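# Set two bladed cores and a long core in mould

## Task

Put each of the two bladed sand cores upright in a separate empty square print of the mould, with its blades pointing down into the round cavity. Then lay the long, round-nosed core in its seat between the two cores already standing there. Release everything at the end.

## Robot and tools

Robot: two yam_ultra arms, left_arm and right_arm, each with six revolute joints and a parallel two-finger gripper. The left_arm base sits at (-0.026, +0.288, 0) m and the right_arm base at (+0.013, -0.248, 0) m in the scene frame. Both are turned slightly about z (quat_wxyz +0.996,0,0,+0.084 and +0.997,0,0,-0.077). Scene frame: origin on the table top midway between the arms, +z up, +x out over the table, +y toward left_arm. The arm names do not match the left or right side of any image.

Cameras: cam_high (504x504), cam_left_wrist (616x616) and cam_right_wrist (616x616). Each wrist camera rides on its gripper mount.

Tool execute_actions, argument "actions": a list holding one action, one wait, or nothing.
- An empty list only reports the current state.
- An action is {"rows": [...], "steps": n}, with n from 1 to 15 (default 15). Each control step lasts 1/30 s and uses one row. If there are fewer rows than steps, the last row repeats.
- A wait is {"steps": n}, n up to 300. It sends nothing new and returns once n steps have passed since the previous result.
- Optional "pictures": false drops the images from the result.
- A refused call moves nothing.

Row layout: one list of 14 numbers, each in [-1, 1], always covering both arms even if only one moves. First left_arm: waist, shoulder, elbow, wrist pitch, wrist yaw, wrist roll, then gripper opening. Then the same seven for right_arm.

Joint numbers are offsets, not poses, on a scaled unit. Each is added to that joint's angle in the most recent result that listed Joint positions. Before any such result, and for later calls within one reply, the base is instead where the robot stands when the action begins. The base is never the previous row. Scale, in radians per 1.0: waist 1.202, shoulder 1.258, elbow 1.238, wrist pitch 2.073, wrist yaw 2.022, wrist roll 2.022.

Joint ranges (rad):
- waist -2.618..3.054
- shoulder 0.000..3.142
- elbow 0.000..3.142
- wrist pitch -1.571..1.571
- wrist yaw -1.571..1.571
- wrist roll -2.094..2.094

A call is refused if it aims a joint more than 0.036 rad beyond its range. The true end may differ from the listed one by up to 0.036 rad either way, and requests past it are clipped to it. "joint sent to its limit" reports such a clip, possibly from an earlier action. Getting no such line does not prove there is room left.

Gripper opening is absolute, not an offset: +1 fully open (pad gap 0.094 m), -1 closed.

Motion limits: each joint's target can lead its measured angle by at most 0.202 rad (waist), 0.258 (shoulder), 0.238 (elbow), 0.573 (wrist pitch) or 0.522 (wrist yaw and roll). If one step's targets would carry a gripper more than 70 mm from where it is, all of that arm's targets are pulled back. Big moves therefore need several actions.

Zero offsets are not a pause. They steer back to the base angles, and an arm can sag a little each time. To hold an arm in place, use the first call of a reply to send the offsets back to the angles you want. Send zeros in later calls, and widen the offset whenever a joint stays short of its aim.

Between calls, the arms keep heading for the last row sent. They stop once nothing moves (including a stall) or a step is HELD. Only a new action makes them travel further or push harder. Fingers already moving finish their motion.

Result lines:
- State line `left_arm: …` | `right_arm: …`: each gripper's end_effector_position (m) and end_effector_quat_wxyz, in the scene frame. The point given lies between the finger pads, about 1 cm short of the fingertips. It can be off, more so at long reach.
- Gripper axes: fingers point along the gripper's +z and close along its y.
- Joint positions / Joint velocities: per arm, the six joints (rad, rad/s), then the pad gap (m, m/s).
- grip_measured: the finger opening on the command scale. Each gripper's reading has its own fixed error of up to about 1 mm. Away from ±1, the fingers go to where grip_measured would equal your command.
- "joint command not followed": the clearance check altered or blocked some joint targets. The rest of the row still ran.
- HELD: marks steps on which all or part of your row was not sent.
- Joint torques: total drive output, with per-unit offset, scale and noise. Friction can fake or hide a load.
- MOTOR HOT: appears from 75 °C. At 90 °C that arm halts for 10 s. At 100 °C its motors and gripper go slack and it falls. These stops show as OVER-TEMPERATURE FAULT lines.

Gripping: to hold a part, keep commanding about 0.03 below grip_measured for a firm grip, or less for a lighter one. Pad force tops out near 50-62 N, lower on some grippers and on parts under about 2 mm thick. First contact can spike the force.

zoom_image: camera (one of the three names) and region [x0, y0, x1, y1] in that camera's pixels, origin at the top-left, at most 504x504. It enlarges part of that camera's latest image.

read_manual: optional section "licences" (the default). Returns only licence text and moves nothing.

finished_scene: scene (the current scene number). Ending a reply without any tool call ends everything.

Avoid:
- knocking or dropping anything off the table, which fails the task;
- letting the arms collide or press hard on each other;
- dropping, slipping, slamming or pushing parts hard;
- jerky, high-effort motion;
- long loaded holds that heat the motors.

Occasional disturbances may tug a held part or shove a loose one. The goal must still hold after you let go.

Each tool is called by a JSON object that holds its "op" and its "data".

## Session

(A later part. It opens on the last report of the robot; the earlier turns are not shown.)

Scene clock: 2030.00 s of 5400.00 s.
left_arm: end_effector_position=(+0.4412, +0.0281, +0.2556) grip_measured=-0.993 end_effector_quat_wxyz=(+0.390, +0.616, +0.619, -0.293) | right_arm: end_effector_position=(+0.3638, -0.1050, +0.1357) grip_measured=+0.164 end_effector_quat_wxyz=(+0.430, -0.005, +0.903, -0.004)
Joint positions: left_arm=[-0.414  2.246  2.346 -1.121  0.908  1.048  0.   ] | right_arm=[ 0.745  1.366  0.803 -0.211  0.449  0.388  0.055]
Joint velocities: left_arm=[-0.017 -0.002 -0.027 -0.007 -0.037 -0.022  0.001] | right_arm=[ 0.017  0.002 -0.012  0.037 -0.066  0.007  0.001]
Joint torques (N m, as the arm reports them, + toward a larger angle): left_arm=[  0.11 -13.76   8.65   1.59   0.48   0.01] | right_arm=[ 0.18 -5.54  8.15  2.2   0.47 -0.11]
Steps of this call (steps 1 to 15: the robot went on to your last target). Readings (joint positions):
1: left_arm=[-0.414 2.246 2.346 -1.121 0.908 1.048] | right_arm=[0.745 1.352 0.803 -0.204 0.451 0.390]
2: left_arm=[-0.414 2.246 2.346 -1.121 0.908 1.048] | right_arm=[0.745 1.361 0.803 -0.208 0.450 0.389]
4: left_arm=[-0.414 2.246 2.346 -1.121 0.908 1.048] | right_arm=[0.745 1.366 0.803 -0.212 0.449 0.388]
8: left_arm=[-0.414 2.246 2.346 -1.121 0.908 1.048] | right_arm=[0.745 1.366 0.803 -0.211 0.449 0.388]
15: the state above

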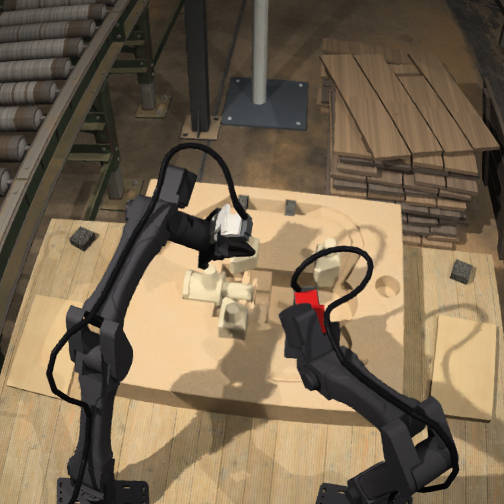

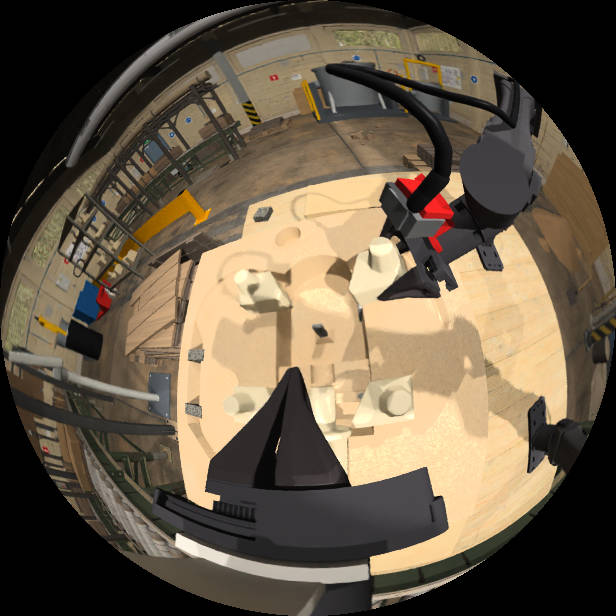

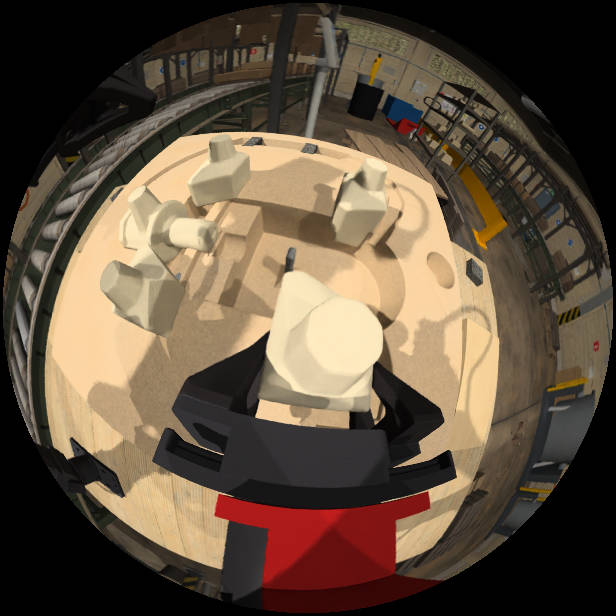

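{"op": "execute_actions", "data": {"actions": [{"rows":[[0,-0.02,0.02,0,0,0,-1,0,-0.04,0.015,0.045,0.02,0,0.1],[0,-0.02,0.02,0,0,0,-1,0.006,-0.05,0.01,0.06,0.025,0,0.1],[0,-0.02,0.02,0,0,0,-1,0.012,-0.055,0,0.08,0.035,0,0.1],[0,-0.02,0.02,0,0,0,-1,0.018,-0.055,-0.015,0.1,0.045,0,0.1],[0,-0.02,0.02,0,0,0,-1,0.024,-0.055,-0.03,0.12,0.055,0,0.1],[0,-0.02,0.02,0,0,0,-1,0.03,-0.055,-0.045,0.14,0.065,0,0.1],[0,-0.02,0.02,0,0,0,-1,0.036,-0.055,-0.06,0.16,0.075,-0.01,0.1],[0,-0.02,0.02,0,0,0,-1,0.042,-0.055,-0.075,0.18,0.085,-0.01,0.1],[0,-0.02,0.02,0,0,0,-1,0.048,-0.055,-0.09,0.2,0.095,-0.01,0.1],[0,-0.02,0.02,0,0,0,-1,0.054,-0.055,-0.105,0.215,0.105,-0.01,0.1],[0,-0.02,0.02,0,0,0,-1,0.06,-0.055,-0.12,0.222,0.112,-0.01,0.1],[0,-0.02,0.02,0,0,0,-1,0.06,-0.055,-0.135,0.222,0.112,-0.01,0.1],[0,-0.02,0.02,0,0,0,-1,0.06,-0.055,-0.15,0.222,0.112,-0.01,0.1],[0,-0.02,0.02,0,0,0,-1,0.06,-0.055,-0.16,0.222,0.112,-0.01,0.1],[0,-0.02,0.02,0,0,0,-1,0.06,-0.055,-0.166,0.222,0.112,-0.01,0.1]]}], "pictures": false}}

{"op": "execute_actions", "data": {"actions": [{"steps":15}]}}

{"op": "zoom_image", "data": {"camera": "cam_left_wrist", "region": [310,180,470,340]}}

Scene clock: 2050.57 s of 5400.00 s.
left_arm: end_effector_position=(+0.4417, +0.0286, +0.2549) grip_measured=-0.993 end_effector_quat_wxyz=(+0.389, +0.616, +0.620, -0.290) | right_arm: end_effector_position=(+0.3619, -0.1087, +0.1383) grip_measured=+0.164 end_effector_quat_wxyz=(+0.523, +0.025, +0.852, -0.011)
Joint positions: left_arm=[-0.414  2.246  2.346 -1.121  0.902  1.048  0.   ] | right_arm=[0.809 1.335 0.611 0.136 0.615 0.376 0.055]
Joint velocities: left_arm=[-0.002  0.007 -0.007 -0.037  0.022 -0.095  0.   ] | right_arm=[-0.012 -0.002 -0.457  0.212  0.183 -0.007  0.   ]
Joint torques (N m, as the arm reports them, + toward a larger angle): left_arm=[ -0.03 -13.8    8.59   1.59   0.49  -0.01] | right_arm=[ 0.74 -6.4   7.53  2.44  0.64 -0.09]
Steps of this call (steps 1 to 15: the robot went on to your last target; steps 16 to 90: nothing new was sent; then 17.07 s passed at rest; steps 91 to 105: all 15 steps of this action). Readings (joint positions):
91: left_arm=[-0.414 2.246 2.346 -1.121 0.907 1.048] | right_arm=[0.745 1.366 0.803 -0.209 0.450 0.388]
92: left_arm=[-0.414 2.246 2.346 -1.121 0.906 1.048] | right_arm=[0.745 1.365 0.803 -0.204 0.453 0.388]
94: left_arm=[-0.414 2.246 2.346 -1.121 0.905 1.048] | right_arm=[0.748 1.356 0.793 -0.171 0.468 0.388]
98: left_arm=[-0.414 2.246 2.346 -1.121 0.903 1.048] | right_arm=[0.772 1.336 0.739 -0.042 0.527 0.383]
105: the state above

Scene clock: 2051.07 s of 5400.00 s.
left_arm: end_effector_position=(+0.4417, +0.0286, +0.2549) grip_measured=-0.993 end_effector_quat_wxyz=(+0.389, +0.616, +0.620, -0.290) | right_arm: end_effector_position=(+0.3599, -0.1153, +0.1338) grip_measured=+0.164 end_effector_quat_wxyz=(+0.529, +0.032, +0.848, -0.021)
Joint positions: left_arm=[-0.414  2.246  2.346 -1.121  0.902  1.048  0.   ] | right_arm=[0.809 1.335 0.579 0.174 0.643 0.374 0.055]
Joint velocities: left_arm=[-0.007 -0.007  0.002 -0.037 -0.022  0.051  0.   ] | right_arm=[ 0.002 -0.007  0.002  0.11  -0.037 -0.022 -0.   ]
Joint torques (N m, as the arm reports them, + toward a larger angle): left_arm=[  0.09 -13.81   8.63   1.6    0.48  -0.01] | right_arm=[ 0.79 -6.32  7.83  2.4   0.64 -0.08]
Steps of this call (steps 1 to 15: the robot went on to your last target). Readings (joint positions):
1: left_arm=[-0.414 2.246 2.346 -1.121 0.902 1.048] | right_arm=[0.809 1.335 0.598 0.140 0.621 0.376]
2: left_arm=[-0.414 2.246 2.346 -1.121 0.902 1.048] | right_arm=[0.809 1.335 0.589 0.141 0.626 0.376]
4: left_arm=[-0.414 2.246 2.346 -1.121 0.902 1.048] | right_arm=[0.809 1.335 0.579 0.142 0.632 0.375]
8: left_arm=[-0.414 2.246 2.346 -1.121 0.902 1.048] | right_arm=[0.809 1.335 0.579 0.159 0.639 0.375]
15: the state above

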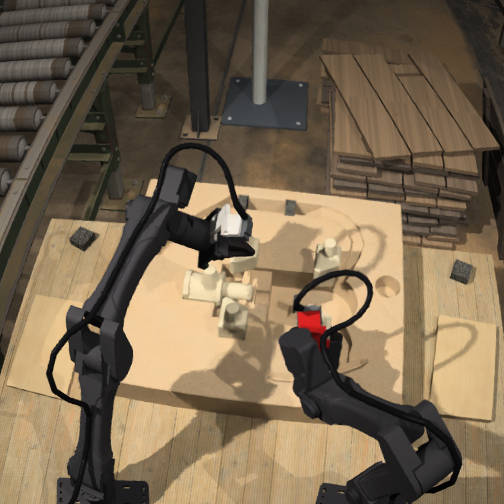

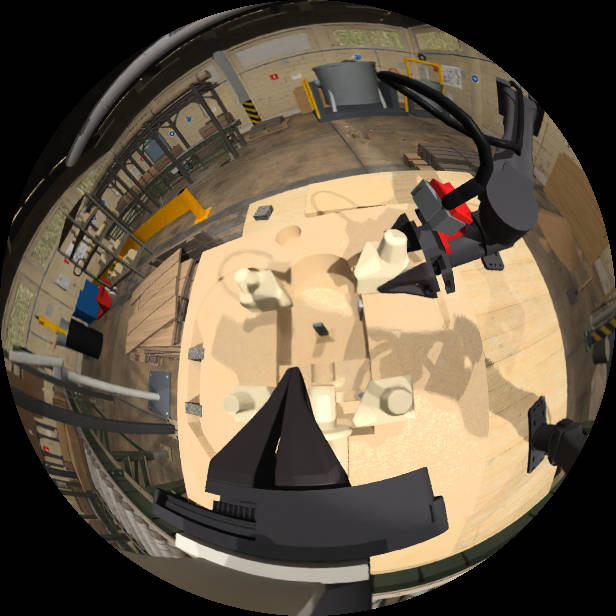

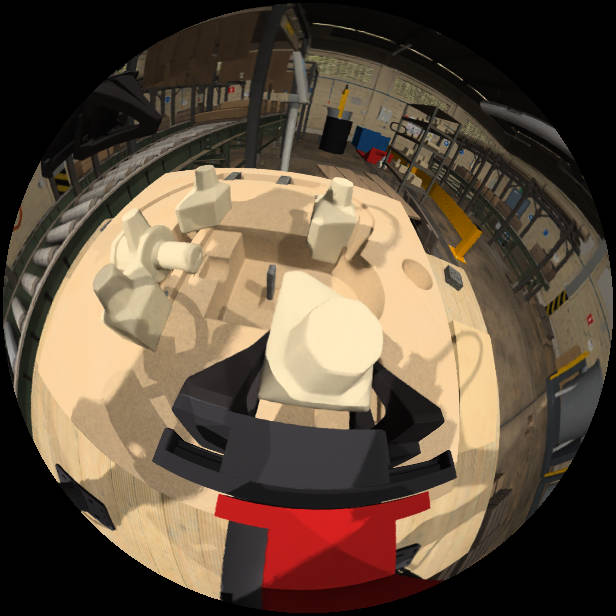

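Region (310, 180, 470, 340) of cam_left_wrist's 616x616 image, scaled by 3.150, with more detail than that image has.

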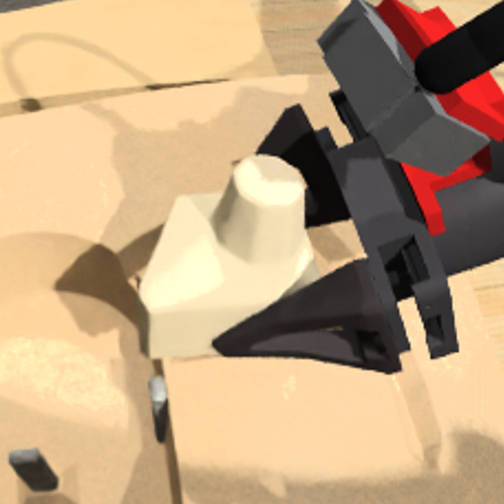

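{"op": "execute_actions", "data": {"actions": [{"rows":[[0,-0.02,0.02,0,0,0,-1,0,0,0.035,0.035,0.01,0,0.1],[0,-0.02,0.02,0,0,0,-1,-0.01,0,0.045,0.04,0.005,0,0.1],[0,-0.02,0.02,0,0,0,-1,-0.02,0.005,0.055,0.04,0,-0.005,0.1],[0,-0.02,0.02,0,0,0,-1,-0.03,0.01,0.06,0.04,-0.005,-0.01,0.1],[0,-0.02,0.02,0,0,0,-1,-0.037,0.02,0.06,0.04,-0.008,-0.01,0.1],[0,-0.02,0.02,0,0,0,-1,-0.037,0.028,0.06,0.04,-0.008,-0.01,0.1]]}], "pictures": false}}

{"op": "execute_actions", "data": {"actions": [{"rows":[[0,-0.02,0.02,0,0,0,-1,0,0,0.015,0.03,0.012,0,0.1],[0,-0.02,0.02,0,0,0,-1,0,0.01,0.015,0.03,0.012,0,0.1],[0,-0.02,0.02,0,0,0,-1,0,0.015,0.015,0.03,0.012,0,0.1],[0,-0.02,0.02,0,0,0,-1,0,0.02,0.015,0.03,0.012,0,0.1],[0,-0.02,0.02,0,0,0,-1,0,0.025,0.015,0.03,0.012,0,0.1],[0,-0.02,0.02,0,0,0,-1,0,0.03,0.015,0.03,0.012,0,0.1]]}]}}

{"op": "zoom_image", "data": {"camera": "cam_left_wrist", "region": [310,180,470,340]}}

Scene clock: 2065.93 s of 5400.00 s.
left_arm: end_effector_position=(+0.4423, +0.0292, +0.2541) grip_measured=-0.993 end_effector_quat_wxyz=(+0.388, +0.616, +0.622, -0.288) | right_arm: end_effector_position=(+0.3723, -0.1172, +0.1335) grip_measured=+0.164 end_effector_quat_wxyz=(+0.526, +0.036, +0.850, -0.020)
Joint positions: left_arm=[-0.414  2.246  2.346 -1.121  0.896  1.048  0.   ] | right_arm=[0.772 1.375 0.611 0.188 0.612 0.362 0.055]
Joint velocities: left_arm=[-0.012  0.007  0.017  0.051 -0.007 -0.037  0.001] | right_arm=[-0.007 -0.007 -0.032 -0.037 -0.11  -0.007  0.001]
Joint torques (N m, as the arm reports them, + toward a larger angle): left_arm=[  0.07 -13.87   8.64   1.59   0.46  -0.01] | right_arm=[-0.7  -4.47  9.41  2.37  0.43 -0.09]
Steps of this call (steps 1 to 15: the robot went on to your last target; steps 16 to 90: nothing new was sent; then 11.37 s passed at rest; steps 91 to 105: all 15 steps of this action). Readings (joint positions):
91: left_arm=[-0.414 2.246 2.346 -1.121 0.901 1.048] | right_arm=[0.809 1.335 0.579 0.175 0.644 0.374]
92: left_arm=[-0.414 2.246 2.346 -1.121 0.900 1.048] | right_arm=[0.809 1.335 0.579 0.176 0.643 0.374]
94: left_arm=[-0.414 2.246 2.346 -1.121 0.898 1.048] | right_arm=[0.802 1.340 0.587 0.175 0.633 0.372]
98: left_arm=[-0.414 2.246 2.346 -1.121 0.897 1.048] | right_arm=[0.775 1.367 0.610 0.187 0.621 0.366]
105: the state above

Scene clock: 2066.43 s of 5400.00 s.
left_arm: end_effector_position=(+0.4429, +0.0297, +0.2534) grip_measured=-0.993 end_effector_quat_wxyz=(+0.388, +0.616, +0.623, -0.285) | right_arm: end_effector_position=(+0.3730, -0.1169, +0.1195) grip_measured=+0.164 end_effector_quat_wxyz=(+0.513, +0.030, +0.857, -0.030)
Joint positions: left_arm=[-0.414  2.246  2.346 -1.121  0.89   1.048  0.   ] | right_arm=[0.772 1.418 0.611 0.192 0.613 0.362 0.055]
Joint velocities: left_arm=[ 0.007 -0.007 -0.002  0.007 -0.007  0.007  0.001] | right_arm=[ 0.012 -0.022 -0.002 -0.022  0.007 -0.066 -0.002]
Joint torques (N m, as the arm reports them, + toward a larger angle): left_arm=[  0.   -13.8    8.6    1.6    0.48   0.03] | right_arm=[ 0.03 -4.67  7.71  2.24  0.52 -0.02]
Steps of this call (steps 1 to 15: all 15 steps of this action). Readings (joint positions):
1: left_arm=[-0.414 2.246 2.346 -1.121 0.895 1.048] | right_arm=[0.772 1.375 0.611 0.188 0.612 0.362]
2: left_arm=[-0.414 2.246 2.346 -1.121 0.894 1.048] | right_arm=[0.772 1.377 0.611 0.188 0.612 0.362]
4: left_arm=[-0.414 2.246 2.346 -1.121 0.893 1.048] | right_arm=[0.772 1.386 0.611 0.190 0.612 0.362]
8: left_arm=[-0.414 2.246 2.346 -1.121 0.891 1.048] | right_arm=[0.772 1.415 0.611 0.190 0.612 0.362]
15: the state above

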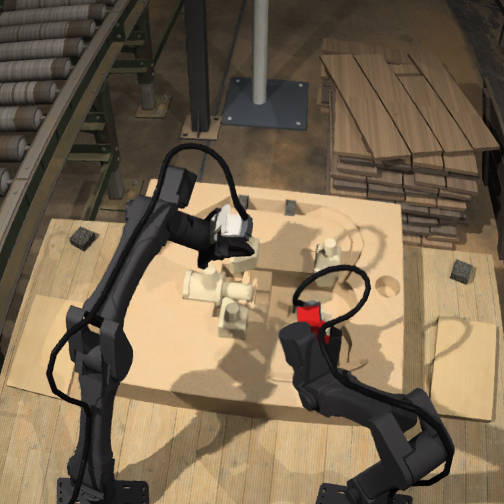

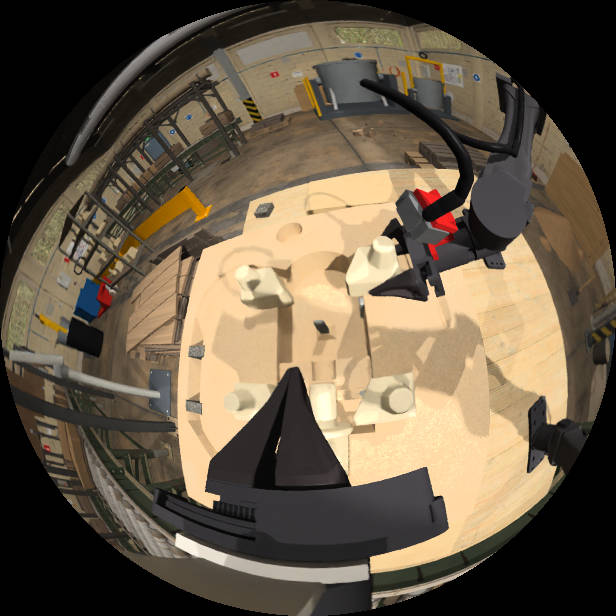

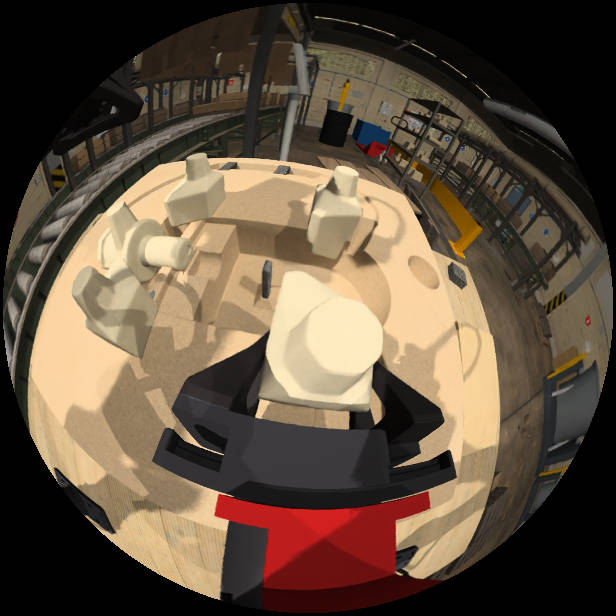

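Region (310, 180, 470, 340) of cam_left_wrist's 616x616 image, scaled by 3.150, with more detail than that image has.

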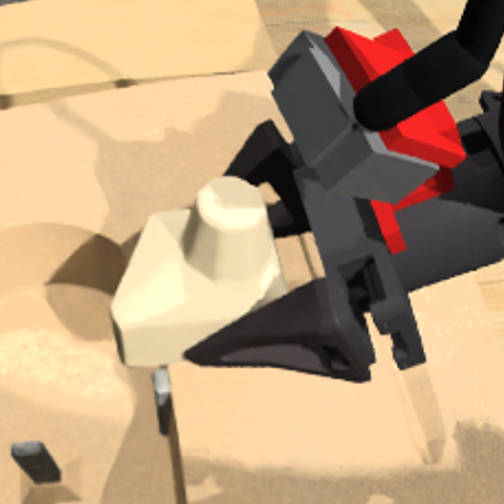

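{"op": "execute_actions", "data": {"actions": [{"rows":[[0,-0.02,0.02,0,0.005,0,-1,0,0.01,0.015,0.03,0.012,0,0.1],[0,-0.02,0.02,0,0.005,0,-1,0,0.015,0.015,0.03,0.012,0,0.1],[0,-0.02,0.02,0,0.005,0,-1,0,0.02,0.015,0.03,0.012,0,0.1],[0,-0.02,0.02,0,0.005,0,-1,0,0.025,0.015,0.03,0.012,0,0.1],[0,-0.02,0.02,0,0.005,0,-1,0,0.03,0.015,0.03,0.012,0,0.1]]}], "pictures": false}}

Scene clock: 2071.43 s of 5400.00 s.
left_arm: end_effector_position=(+0.4429, +0.0297, +0.2534) grip_measured=-0.993 end_effector_quat_wxyz=(+0.388, +0.616, +0.623, -0.285) | right_arm: end_effector_position=(+0.3761, -0.1165, +0.1190) grip_measured=+0.164 end_effector_quat_wxyz=(+0.518, +0.034, +0.854, -0.031)
Joint positions: left_arm=[-0.414  2.246  2.346 -1.121  0.89   1.048  0.   ] | right_arm=[0.772 1.436 0.611 0.222 0.624 0.362 0.055]
Joint velocities: left_arm=[-0.002 -0.002  0.007 -0.022 -0.037  0.007  0.001] | right_arm=[ 0.012  0.002  0.012 -0.037  0.037 -0.11   0.001]
Joint torques (N m, as the arm reports them, + toward a larger angle): left_arm=[  0.   -13.87   8.6    1.6    0.52   0.  ] | right_arm=[-0.02 -3.09  7.68  2.01  0.4  -0.01]
Steps of this call (steps 1 to 15: the robot went on to your last target; steps 16 to 90: nothing new was sent; then 1.50 s passed at rest; steps 91 to 105: all 15 steps of this action). Readings (joint positions):
91: left_arm=[-0.414 2.246 2.346 -1.121 0.890 1.048] | right_arm=[0.772 1.419 0.611 0.193 0.614 0.362]
92: left_arm=[-0.414 2.246 2.346 -1.121 0.890 1.048] | right_arm=[0.772 1.420 0.611 0.195 0.615 0.362]
94: left_arm=[-0.414 2.246 2.346 -1.121 0.890 1.048] | right_arm=[0.772 1.425 0.611 0.202 0.617 0.362]
98: left_arm=[-0.414 2.246 2.346 -1.121 0.890 1.048] | right_arm=[0.772 1.433 0.611 0.216 0.622 0.362]
105: the state above

{"op": "execute_actions", "data": {"actions": [{"rows":[[0.03,-0.06,0,0.03,0.02,-0.03,-1,0,0,0.015,0.02,0.01,0,0.1],[0.06,-0.12,-0.04,0.06,0.04,-0.06,-1,-0.01,0,0.015,0.02,0.01,0,0.1],[0.1,-0.18,-0.08,0.1,0.06,-0.1,-1,-0.015,0,0.015,0.02,0.01,0,0.1],[0.14,-0.24,-0.14,0.14,0.08,-0.14,-1,-0.02,0,0.015,0.02,0.01,0,0.1],[0.18,-0.3,-0.2,0.18,0.1,-0.18,-1,-0.02,0,0.015,0.02,0.01,0,0.1],[0.22,-0.36,-0.27,0.22,0.12,-0.22,-1,-0.02,0,0.015,0.02,0.01,0,0.1],[0.26,-0.42,-0.34,0.26,0.14,-0.26,-1,-0.02,0,0.015,0.02,0.01,0,0.1],[0.3,-0.48,-0.41,0.3,0.16,-0.3,-1,-0.02,0,0.015,0.02,0.01,0,0.1],[0.34,-0.54,-0.48,0.35,0.18,-0.34,-1,-0.02,0,0.015,0.02,0.01,0,0.1],[0.38,-0.6,-0.55,0.4,0.2,-0.38,-1,-0.02,0.01,0.015,0.02,0.01,0,0.1],[0.42,-0.62,-0.62,0.45,0.22,-0.42,-1,-0.02,0.01,0.015,0.02,0.01,0,0.1],[0.455,-0.62,-0.7,0.5,0.25,-0.46,-1,-0.02,0.01,0.015,0.02,0.01,0,0.1],[0.455,-0.62,-0.78,0.55,0.28,-0.5,-1,-0.02,0.01,0.015,0.02,0.01,0,0.1],[0.455,-0.62,-0.85,0.6,0.3,-0.516,-1,-0.02,0.01,0.015,0.02,0.01,0,0.1]]}], "pictures": false}}

{"op": "execute_actions", "data": {"actions": [{"steps":25}], "pictures": false}}

Scene clock: 2086.50 s of 5400.00 s.
left_arm: end_effector_position=(+0.4023, +0.2120, +0.4392) grip_measured=-0.993 end_effector_quat_wxyz=(+0.612, +0.410, +0.619, -0.273) | right_arm: end_effector_position=(+0.3775, -0.1179, +0.1193) grip_measured=+0.164 end_effector_quat_wxyz=(+0.519, +0.037, +0.854, -0.030)
Joint positions: left_arm=[ 0.043  1.648  1.795 -0.432  1.203  0.433  0.   ] | right_arm=[0.765 1.436 0.611 0.226 0.617 0.362 0.055]
Joint velocities: left_arm=[ 1.087 -1.487 -1.59   2.308  1.092 -1.81  -0.   ] | right_arm=[-0.022  0.002  0.007 -0.007  0.037 -0.037 -0.001]
Joint torques (N m, as the arm reports them, + toward a larger angle): left_arm=[-1.6  -8.76  5.53  1.67  0.48 -0.05] | right_arm=[-1.58 -3.62  7.71  2.04  0.56  0.  ]
Steps of this call (steps 1 to 15: the robot went on to your last target; steps 16 to 90: nothing new was sent; then 11.57 s passed at rest; steps 91 to 105: all 15 steps of this action). Readings (joint positions):
91: left_arm=[-0.412 2.241 2.346 -1.116 0.890 1.040] | right_arm=[0.772 1.436 0.611 0.222 0.624 0.362]
92: left_arm=[-0.406 2.226 2.332 -1.096 0.896 1.022] | right_arm=[0.772 1.436 0.611 0.223 0.624 0.362]
94: left_arm=[-0.380 2.168 2.281 -1.052 0.914 0.977] | right_arm=[0.771 1.436 0.611 0.224 0.623 0.362]
98: left_arm=[-0.258 1.984 2.112 -0.884 0.992 0.824] | right_arm=[0.765 1.436 0.611 0.226 0.618 0.362]
105: the state above

Scene clock: 2087.33 s of 5400.00 s.
left_arm: end_effector_position=(+0.3451, +0.2213, +0.3894) grip_measured=-0.993 end_effector_quat_wxyz=(+0.576, +0.378, +0.600, -0.407) | right_arm: end_effector_position=(+0.3775, -0.1179, +0.1193) grip_measured=+0.164 end_effector_quat_wxyz=(+0.519, +0.037, +0.854, -0.030)
Joint positions: left_arm=[0.138 1.481 1.295 0.119 1.485 0.012 0.   ] | right_arm=[0.765 1.436 0.611 0.226 0.617 0.362 0.055]
Joint velocities: left_arm=[-0.002  0.002  0.007  0.007  0.022  0.022  0.   ] | right_arm=[-0.017  0.022  0.012  0.007  0.037  0.037 -0.   ]
Joint torques (N m, as the arm reports them, + toward a larger angle): left_arm=[-0.48 -7.08  7.12  1.81  0.15 -0.04] | right_arm=[-1.55 -3.6   7.7   2.05  0.57 -0.01]
Steps of this call (steps 1 to 25: the robot went on to your last target). Readings (joint positions):
1: left_arm=[0.082 1.591 1.726 -0.327 1.248 0.356] | right_arm=[0.765 1.436 0.611 0.226 0.617 0.362]
2: left_arm=[0.113 1.534 1.651 -0.228 1.294 0.287] | right_arm=[0.765 1.436 0.611 0.226 0.617 0.362]
4: left_arm=[0.141 1.449 1.516 -0.077 1.369 0.188] | right_arm=[0.765 1.436 0.611 0.226 0.617 0.362]
8: left_arm=[0.138 1.436 1.339 0.052 1.453 0.086] | right_arm=[0.765 1.436 0.611 0.226 0.617 0.362]
25: the state above

{"op": "execute_actions", "data": {"actions": [{"rows":[[0,0,-0.07,0.05,0,0,-1,0,-0.02,0.015,0.02,0.01,0,0.1],[0,0,-0.14,0.1,0,0,-1,0,-0.02,0.015,0.02,0.01,0,0.1],[0,0,-0.21,0.15,0,0,-1,0,-0.02,0.015,0.02,0.01,0,0.1],[0,0,-0.28,0.2,0,0,-1,0,-0.02,0.015,0.02,0.01,0,0.1],[0,0,-0.35,0.25,0,0,-1,0,-0.02,0.015,0.02,0.01,0,0.1],[0,0,-0.42,0.3,0,0,-1,0,-0.02,0.015,0.02,0.01,0,0.1],[0,0,-0.49,0.35,0,0,-1,0,-0.02,0.015,0.02,0.01,0,0.1],[0,0,-0.56,0.4,0,0,-1,0,-0.02,0.015,0.02,0.01,0,0.1],[0,0,-0.63,0.45,0,0,-1,0,-0.02,0.015,0.02,0.01,0,0.1],[0,0,-0.7,0.5,0,0,-1,0,-0.02,0.015,0.02,0.01,0,0.1],[0,0,-0.77,0.55,0,0,-1,0,-0.02,0.015,0.02,0.01,0,0.1],[-0.012,0.02,-0.84,0.6,0,0,-1,0,-0.02,0.015,0.02,0.01,0,0.1]]}], "pictures": false}}

{"op": "execute_actions", "data": {"actions": [{"steps":25}]}}

{"op": "zoom_image", "data": {"camera": "cam_left_wrist", "region": [280,250,340,300]}}

Scene clock: 2096.97 s of 5400.00 s.
left_arm: end_effector_position=(+0.2431, +0.1883, +0.1640) grip_measured=-0.993 end_effector_quat_wxyz=(+0.569, +0.371, +0.605, -0.415) | right_arm: end_effector_position=(+0.3775, -0.1178, +0.1194) grip_measured=+0.164 end_effector_quat_wxyz=(+0.519, +0.037, +0.854, -0.029)
Joint positions: left_arm=[0.136 1.503 0.278 1.134 1.485 0.011 0.   ] | right_arm=[0.765 1.436 0.611 0.226 0.616 0.362 0.055]
Joint velocities: left_arm=[-0.081  0.125 -1.023  1.165  0.154  0.007 -0.   ] | right_arm=[-0.002 -0.012  0.002  0.037 -0.037 -0.081 -0.002]
Joint torques (N m, as the arm reports them, + toward a larger angle): left_arm=[-0.78 -4.09  7.81  2.48 -0.1   0.03] | right_arm=[-0.02 -6.11  7.73  2.08  0.47  0.  ]
Steps of this call (steps 1 to 30: the robot went on to your last target; steps 31 to 90: nothing new was sent; then 6.13 s passed at rest; steps 91 to 105: all 15 steps of this action). Readings (joint positions):
91: left_arm=[0.138 1.481 1.285 0.142 1.485 0.010] | right_arm=[0.765 1.436 0.611 0.226 0.616 0.362]
92: left_arm=[0.138 1.477 1.255 0.186 1.485 0.010] | right_arm=[0.765 1.436 0.611 0.226 0.616 0.362]
94: left_arm=[0.138 1.467 1.136 0.309 1.484 0.011] | right_arm=[0.765 1.436 0.611 0.226 0.616 0.362]
98: left_arm=[0.138 1.478 0.813 0.599 1.480 0.011] | right_arm=[0.765 1.436 0.611 0.226 0.616 0.362]
105: the state above

Scene clock: 2097.80 s of 5400.00 s.
left_arm: end_effector_position=(+0.2364, +0.1854, +0.1765) grip_measured=-0.993 end_effector_quat_wxyz=(+0.611, +0.427, +0.560, -0.362) | right_arm: end_effector_position=(+0.3775, -0.1178, +0.1194) grip_measured=+0.164 end_effector_quat_wxyz=(+0.519, +0.037, +0.854, -0.029)
Joint positions: left_arm=[0.133 1.506 0.25  1.361 1.489 0.011 0.   ] | right_arm=[0.765 1.436 0.611 0.226 0.616 0.362 0.055]
Joint velocities: left_arm=[ 0.007 -0.007  0.002 -0.081 -0.051  0.007 -0.001] | right_arm=[-0.002  0.007  0.022 -0.022  0.022 -0.022  0.   ]
Joint torques (N m, as the arm reports them, + toward a larger angle): left_arm=[-0.75 -3.52  4.79  1.73 -0.09  0.02] | right_arm=[-0.02 -6.14  7.63  2.09  0.48  0.  ]
Steps of this call (steps 1 to 25: the robot went on to your last target). Readings (joint positions):
1: left_arm=[0.134 1.505 0.255 1.169 1.488 0.011] | right_arm=[0.765 1.436 0.611 0.226 0.616 0.362]
2: left_arm=[0.133 1.506 0.250 1.202 1.490 0.011] | right_arm=[0.765 1.436 0.611 0.226 0.616 0.362]
4: left_arm=[0.133 1.506 0.250 1.263 1.489 0.011] | right_arm=[0.765 1.436 0.611 0.226 0.616 0.362]
8: left_arm=[0.133 1.506 0.250 1.323 1.489 0.011] | right_arm=[0.765 1.436 0.611 0.226 0.616 0.362]
25: the state above

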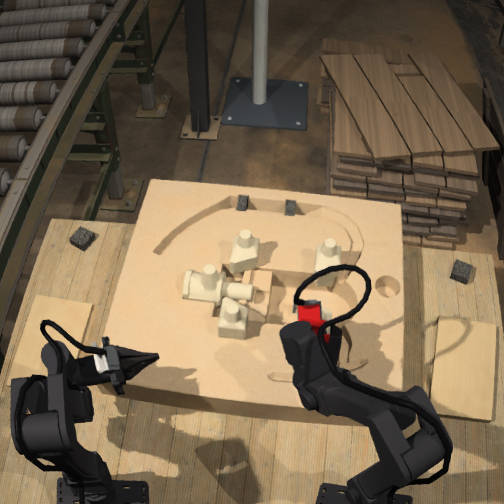

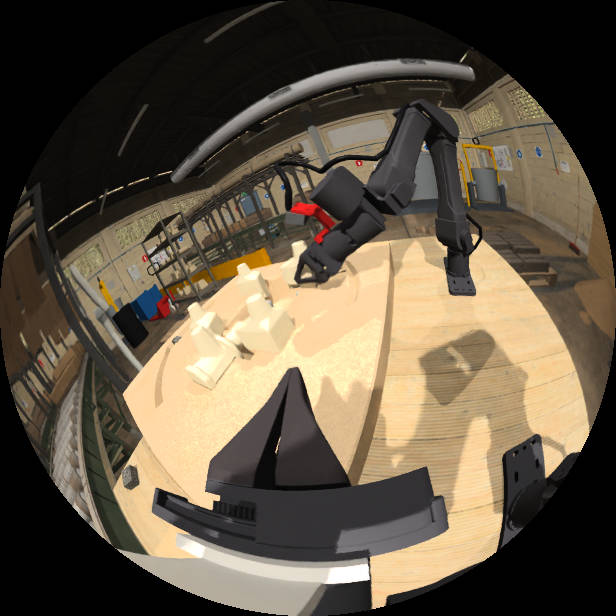

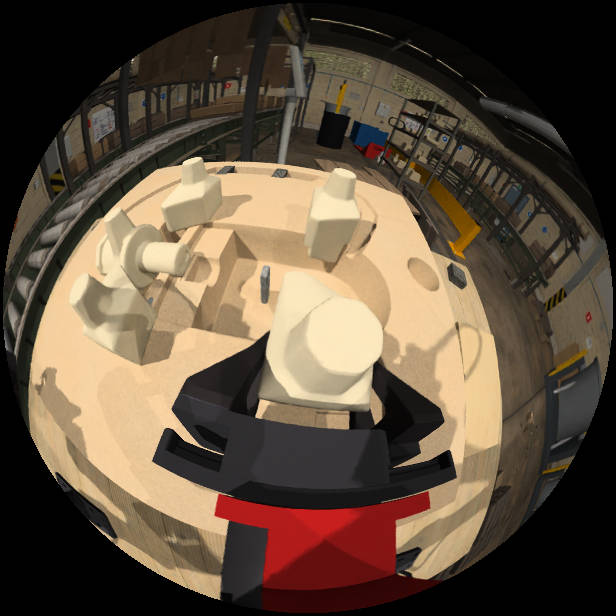

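Region (280, 250, 340, 300) of cam_left_wrist's 616x616 image, scaled by 8.400, with more detail than that image has.

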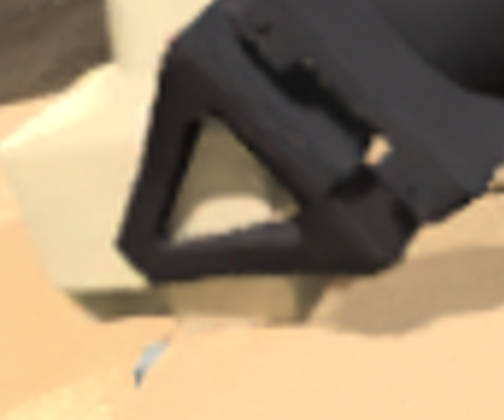

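{"op": "execute_actions", "data": {"actions": [{"rows":[[0,0,0.01,0,0,0,-1,0,-0.04,0.015,0.02,0.01,0,0.1],[0,0,0.01,0,0,0,-1,0,-0.05,0.015,0.02,0.01,0,0.1],[0,0,0.01,0,0,0,-1,0,-0.06,0.015,0.02,0.01,0,0.1],[0,0,0.01,0,0,0,-1,0,-0.07,0.015,0.02,0.01,0,0.1],[0,0,0.01,0,0,0,-1,-0.01,-0.08,0.015,0.015,0.005,0,0.1],[0,0,0.01,0,0,0,-1,-0.02,-0.095,0.015,0.01,0,0,0.1],[0,0,0.01,0,0,0,-1,-0.03,-0.095,0.015,0.005,-0.005,0,0.1],[0,0,0.01,0,0,0,-1,-0.04,-0.095,0.015,0,-0.01,0,0.1],[0,0,0.01,0,0,0,-1,-0.05,-0.095,0.015,-0.01,-0.015,0,0.1],[0,0,0.01,0,0,0,-1,-0.055,-0.095,0.015,-0.02,-0.02,0,0.1]]}], "pictures": false}}

{"op": "execute_actions", "data": {"actions": [{"steps":12}]}}

{"op": "zoom_image", "data": {"camera": "cam_left_wrist", "region": [280,250,340,300]}}

Scene clock: 2108.63 s of 5400.00 s.
left_arm: end_effector_position=(+0.2364, +0.1854, +0.1766) grip_measured=-0.993 end_effector_quat_wxyz=(+0.611, +0.427, +0.560, -0.362) | right_arm: end_effector_position=(+0.3755, -0.1383, +0.1325) grip_measured=+0.164 end_effector_quat_wxyz=(+0.514, +0.053, +0.855, -0.026)
Joint positions: left_arm=[0.133 1.506 0.25  1.362 1.489 0.011 0.   ] | right_arm=[0.705 1.35  0.611 0.146 0.574 0.362 0.055]
Joint velocities: left_arm=[-0.007 -0.002 -0.002  0.037 -0.081 -0.022 -0.   ] | right_arm=[ 0.012 -0.002 -0.007 -0.125 -0.095  0.007  0.   ]
Joint torques (N m, as the arm reports them, + toward a larger angle): left_arm=[ 0.06 -3.63  5.39  1.71 -0.06  0.  ] | right_arm=[-0.48 -6.15  7.92  2.36  0.43  0.02]
Steps of this call (steps 1 to 15: the robot went on to your last target; steps 16 to 90: nothing new was sent; then 7.33 s passed at rest; steps 91 to 105: all 15 steps of this action). Readings (joint positions):
91: left_arm=[0.133 1.506 0.250 1.362 1.489 0.011] | right_arm=[0.765 1.434 0.611 0.226 0.616 0.362]
92: left_arm=[0.133 1.506 0.250 1.362 1.489 0.011] | right_arm=[0.765 1.431 0.611 0.223 0.616 0.362]
94: left_arm=[0.133 1.506 0.250 1.362 1.489 0.011] | right_arm=[0.765 1.417 0.611 0.212 0.615 0.362]
98: left_arm=[0.133 1.506 0.250 1.362 1.489 0.011] | right_arm=[0.750 1.368 0.611 0.195 0.597 0.362]
105: the state above

Scene clock: 2109.03 s of 5400.00 s.
left_arm: end_effector_position=(+0.2364, +0.1854, +0.1766) grip_measured=-0.993 end_effector_quat_wxyz=(+0.611, +0.427, +0.560, -0.362) | right_arm: end_effector_position=(+0.3750, -0.1375, +0.1314) grip_measured=+0.164 end_effector_quat_wxyz=(+0.512, +0.051, +0.857, -0.025)
Joint positions: left_arm=[0.133 1.506 0.25  1.362 1.489 0.011 0.   ] | right_arm=[0.705 1.35  0.611 0.142 0.568 0.362 0.055]
Joint velocities: left_arm=[-0.002  0.002 -0.002  0.037 -0.066  0.007 -0.001] | right_arm=[ 0.002  0.002 -0.032 -0.007 -0.022  0.037  0.   ]
Joint torques (N m, as the arm reports them, + toward a larger angle): left_arm=[ 0.   -3.57  5.38  1.71 -0.04  0.  ] | right_arm=[-0.56 -6.22  7.91  2.12  0.28 -0.02]
Steps of this call (steps 1 to 12: the robot went on to your last target). Readings (joint positions):
1: left_arm=[0.133 1.506 0.250 1.362 1.489 0.011] | right_arm=[0.705 1.350 0.611 0.142 0.572 0.362]
2: left_arm=[0.133 1.506 0.250 1.362 1.489 0.011] | right_arm=[0.705 1.350 0.611 0.142 0.571 0.362]
4: left_arm=[0.133 1.506 0.250 1.362 1.489 0.011] | right_arm=[0.705 1.350 0.611 0.142 0.569 0.362]
8: left_arm=[0.133 1.506 0.250 1.362 1.489 0.011] | right_arm=[0.705 1.350 0.611 0.142 0.568 0.362]
12: the state above

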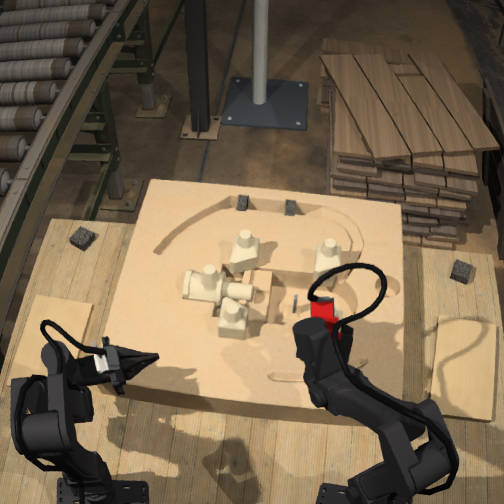

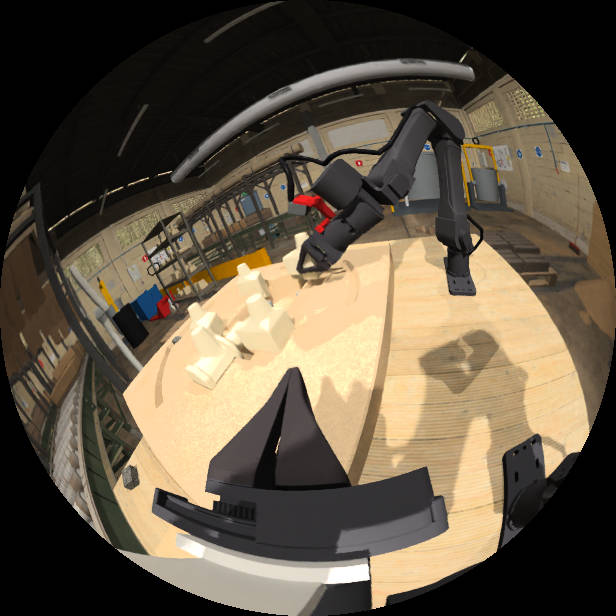

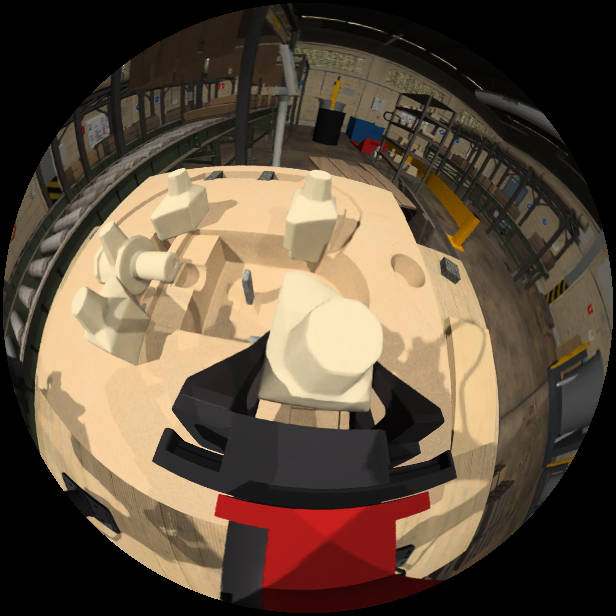

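Region (280, 250, 340, 300) of cam_left_wrist's 616x616 image, scaled by 8.400, with more detail than that image has.

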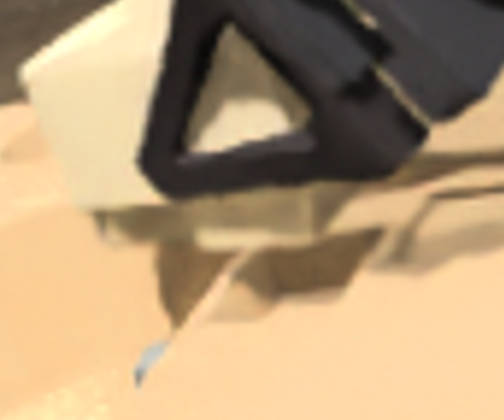

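{"op": "execute_actions", "data": {"actions": [{"rows":[[0,0,0.01,0,0,0,-1,0,-0.02,0.015,0.04,0.01,0,0.1],[0,0,0.01,0,0,0,-1,0,-0.02,0.015,0.05,0.015,0,0.1],[0,0,0.01,0,0,0,-1,0,-0.02,0.015,0.055,0.02,0,0.1],[0,0,0.01,0,0,0,-1,0.01,-0.02,0.015,0.055,0.025,0,0.1],[0,0,0.01,0,0,0,-1,0.02,-0.02,0.015,0.055,0.03,0,0.1],[0,0,0.01,0,0,0,-1,0.03,-0.02,0.015,0.055,0.035,0,0.1],[0,0,0.01,0,0,0,-1,0.04,-0.02,0.015,0.055,0.04,0,0.1],[0,0,0.01,0,0,0,-1,0.05,-0.02,0.015,0.055,0.04,0,0.1],[0,0,0.01,0,0,0,-1,0.058,-0.02,0.015,0.055,0.04,0,0.1],[0,0,0.01,0,0,0,-1,0.058,-0.02,0.015,0.055,0.04,0,0.1],[0,0,0.01,0,0,0,-1,0.058,0,0.015,0.055,0.04,0,0.1],[0,0,0.01,0,0,0,-1,0.058,0.01,0.015,0.055,0.04,0,0.1],[0,0,0.01,0,0,0,-1,0.058,0.02,0.015,0.055,0.04,0,0.1],[0,0,0.01,0,0,0,-1,0.058,0.03,0.015,0.055,0.04,0,0.1]]}], "pictures": false}}

{"op": "execute_actions", "data": {"actions": [{"steps":12}]}}

{"op": "zoom_image", "data": {"camera": "cam_left_wrist", "region": [280,250,340,300]}}

Scene clock: 2130.43 s of 5400.00 s.
left_arm: end_effector_position=(+0.2364, +0.1854, +0.1766) grip_measured=-0.993 end_effector_quat_wxyz=(+0.611, +0.427, +0.560, -0.362) | right_arm: end_effector_position=(+0.3730, -0.1188, +0.1347) grip_measured=+0.164 end_effector_quat_wxyz=(+0.527, +0.039, +0.848, -0.021)
Joint positions: left_arm=[0.133 1.506 0.25  1.362 1.489 0.011 0.   ] | right_arm=[0.769 1.373 0.611 0.19  0.614 0.362 0.055]
Joint velocities: left_arm=[-0.002 -0.002  0.007 -0.007  0.022 -0.066 -0.   ] | right_arm=[-0.017  0.281  0.002 -0.007  0.007  0.022  0.001]
Joint torques (N m, as the arm reports them, + toward a larger angle): left_arm=[ 0.05 -3.64  5.34  1.7  -0.07  0.02] | right_arm=[ 0.58 -4.19  7.86  2.32  0.57  0.  ]
Steps of this call (steps 1 to 15: the robot went on to your last target; steps 16 to 90: nothing new was sent; then 17.90 s passed at rest; steps 91 to 105: all 15 steps of this action). Readings (joint positions):
91: left_arm=[0.133 1.506 0.250 1.362 1.489 0.011] | right_arm=[0.705 1.350 0.611 0.143 0.568 0.362]
92: left_arm=[0.133 1.506 0.250 1.362 1.489 0.011] | right_arm=[0.705 1.350 0.611 0.146 0.568 0.362]
94: left_arm=[0.133 1.506 0.250 1.362 1.489 0.011] | right_arm=[0.705 1.350 0.611 0.155 0.573 0.362]
98: left_arm=[0.133 1.506 0.250 1.362 1.489 0.011] | right_arm=[0.731 1.350 0.611 0.171 0.603 0.362]
105: the state above

Scene clock: 2130.83 s of 5400.00 s.
left_arm: end_effector_position=(+0.2364, +0.1854, +0.1766) grip_measured=-0.993 end_effector_quat_wxyz=(+0.611, +0.427, +0.560, -0.362) | right_arm: end_effector_position=(+0.3730, -0.1194, +0.1259) grip_measured=+0.164 end_effector_quat_wxyz=(+0.519, +0.035, +0.854, -0.029)
Joint positions: left_arm=[0.133 1.506 0.25  1.362 1.489 0.011 0.   ] | right_arm=[0.769 1.398 0.611 0.187 0.618 0.362 0.055]
Joint velocities: left_arm=[-0.007 -0.002 -0.002  0.022 -0.007 -0.007 -0.   ] | right_arm=[-0.017 -0.007 -0.017 -0.007 -0.022  0.007  0.   ]
Joint torques (N m, as the arm reports them, + toward a larger angle): left_arm=[ 0.06 -3.59  5.35  1.73 -0.04 -0.01] | right_arm=[ 0.52 -4.83  7.77  2.31  0.6  -0.02]
Steps of this call (steps 1 to 12: the robot went on to your last target). Readings (joint positions):
1: left_arm=[0.133 1.506 0.250 1.362 1.489 0.011] | right_arm=[0.769 1.382 0.611 0.190 0.615 0.362]
2: left_arm=[0.133 1.506 0.250 1.362 1.489 0.011] | right_arm=[0.769 1.389 0.611 0.189 0.615 0.362]
4: left_arm=[0.133 1.506 0.250 1.362 1.489 0.011] | right_arm=[0.769 1.397 0.611 0.187 0.615 0.362]
8: left_arm=[0.133 1.506 0.250 1.362 1.489 0.011] | right_arm=[0.769 1.398 0.611 0.187 0.617 0.362]
12: the state above

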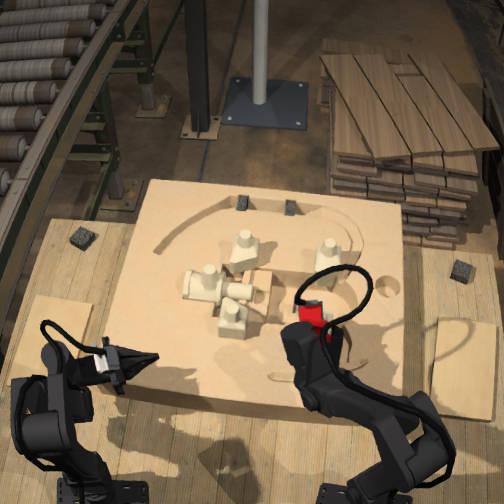

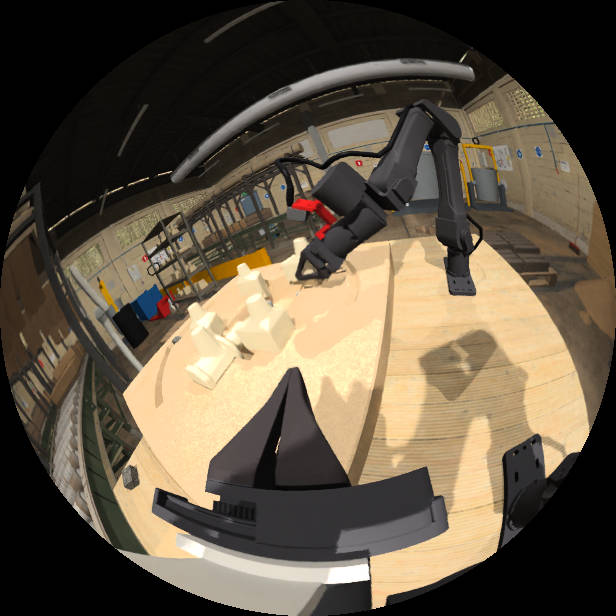

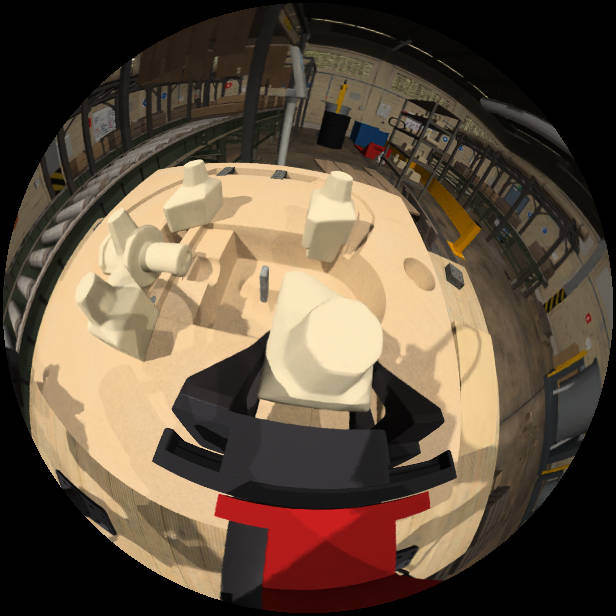

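Region (280, 250, 340, 300) of cam_left_wrist's 616x616 image, scaled by 8.400, with more detail than that image has.

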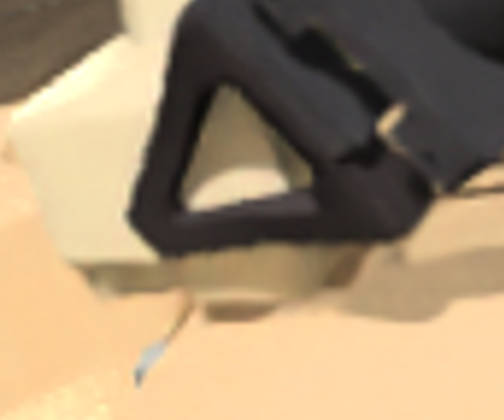

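{"op": "execute_actions", "data": {"actions": []}}

{"op": "zoom_image", "data": {"camera": "cam_left_wrist", "region": [280,250,340,300]}}

Scene clock: 2155.90 s of 5400.00 s.
left_arm: end_effector_position=(+0.2364, +0.1854, +0.1766) grip_measured=-0.993 end_effector_quat_wxyz=(+0.611, +0.427, +0.560, -0.362) | right_arm: end_effector_position=(+0.3730, -0.1194, +0.1259) grip_measured=+0.164 end_effector_quat_wxyz=(+0.519, +0.035, +0.854, -0.029)
Joint positions: left_arm=[0.133 1.506 0.25  1.362 1.489 0.011 0.   ] | right_arm=[0.769 1.398 0.611 0.187 0.618 0.362 0.055]
Joint velocities: left_arm=[-0.012 -0.012  0.007  0.022 -0.007  0.066  0.   ] | right_arm=[-0.012  0.017  0.007  0.037 -0.007 -0.007  0.001]
Joint torques (N m, as the arm reports them, + toward a larger angle): left_arm=[ 0.08 -3.57  5.4   1.73 -0.04  0.  ] | right_arm=[ 0.52 -4.87  7.75  2.35  0.62 -0.01]
Steps of this call (steps 1 to 30: the robot went on to your last target; steps 31 to 90: nothing new was sent; then 22.07 s passed at rest). Readings (joint positions):
1: left_arm=[0.133 1.506 0.250 1.362 1.489 0.011] | right_arm=[0.769 1.398 0.611 0.187 0.618 0.362]
2: left_arm=[0.133 1.506 0.250 1.362 1.489 0.011] | right_arm=[0.769 1.398 0.611 0.187 0.618 0.362]
4: left_arm=[0.133 1.506 0.250 1.362 1.489 0.011] | right_arm=[0.769 1.398 0.611 0.187 0.618 0.362]
8: left_arm=[0.133 1.506 0.250 1.362 1.489 0.011] | right_arm=[0.769 1.398 0.611 0.187 0.618 0.362]
90: the state above
All arms were judged still, so your last target was given up. Only a new action makes them travel on or press farther. Fingers that are still opening or closing keep moving.

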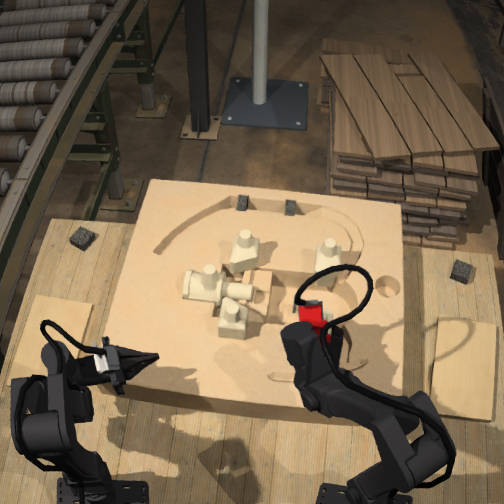

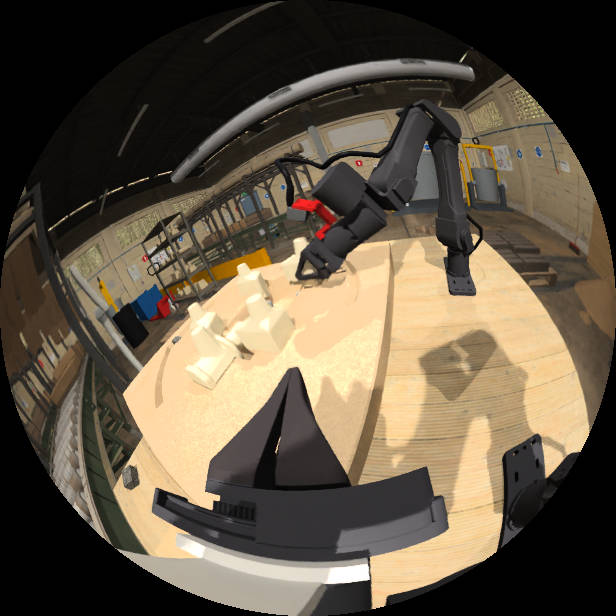

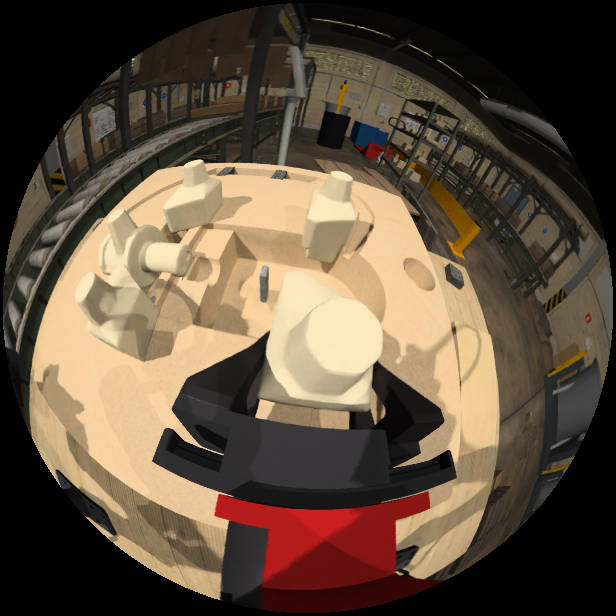

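Region (280, 250, 340, 300) of cam_left_wrist's 616x616 image, scaled by 8.400, with more detail than that image has.

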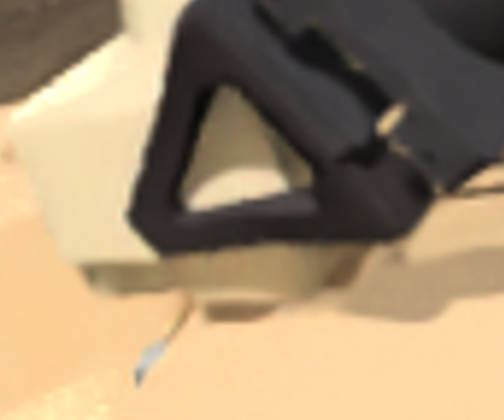

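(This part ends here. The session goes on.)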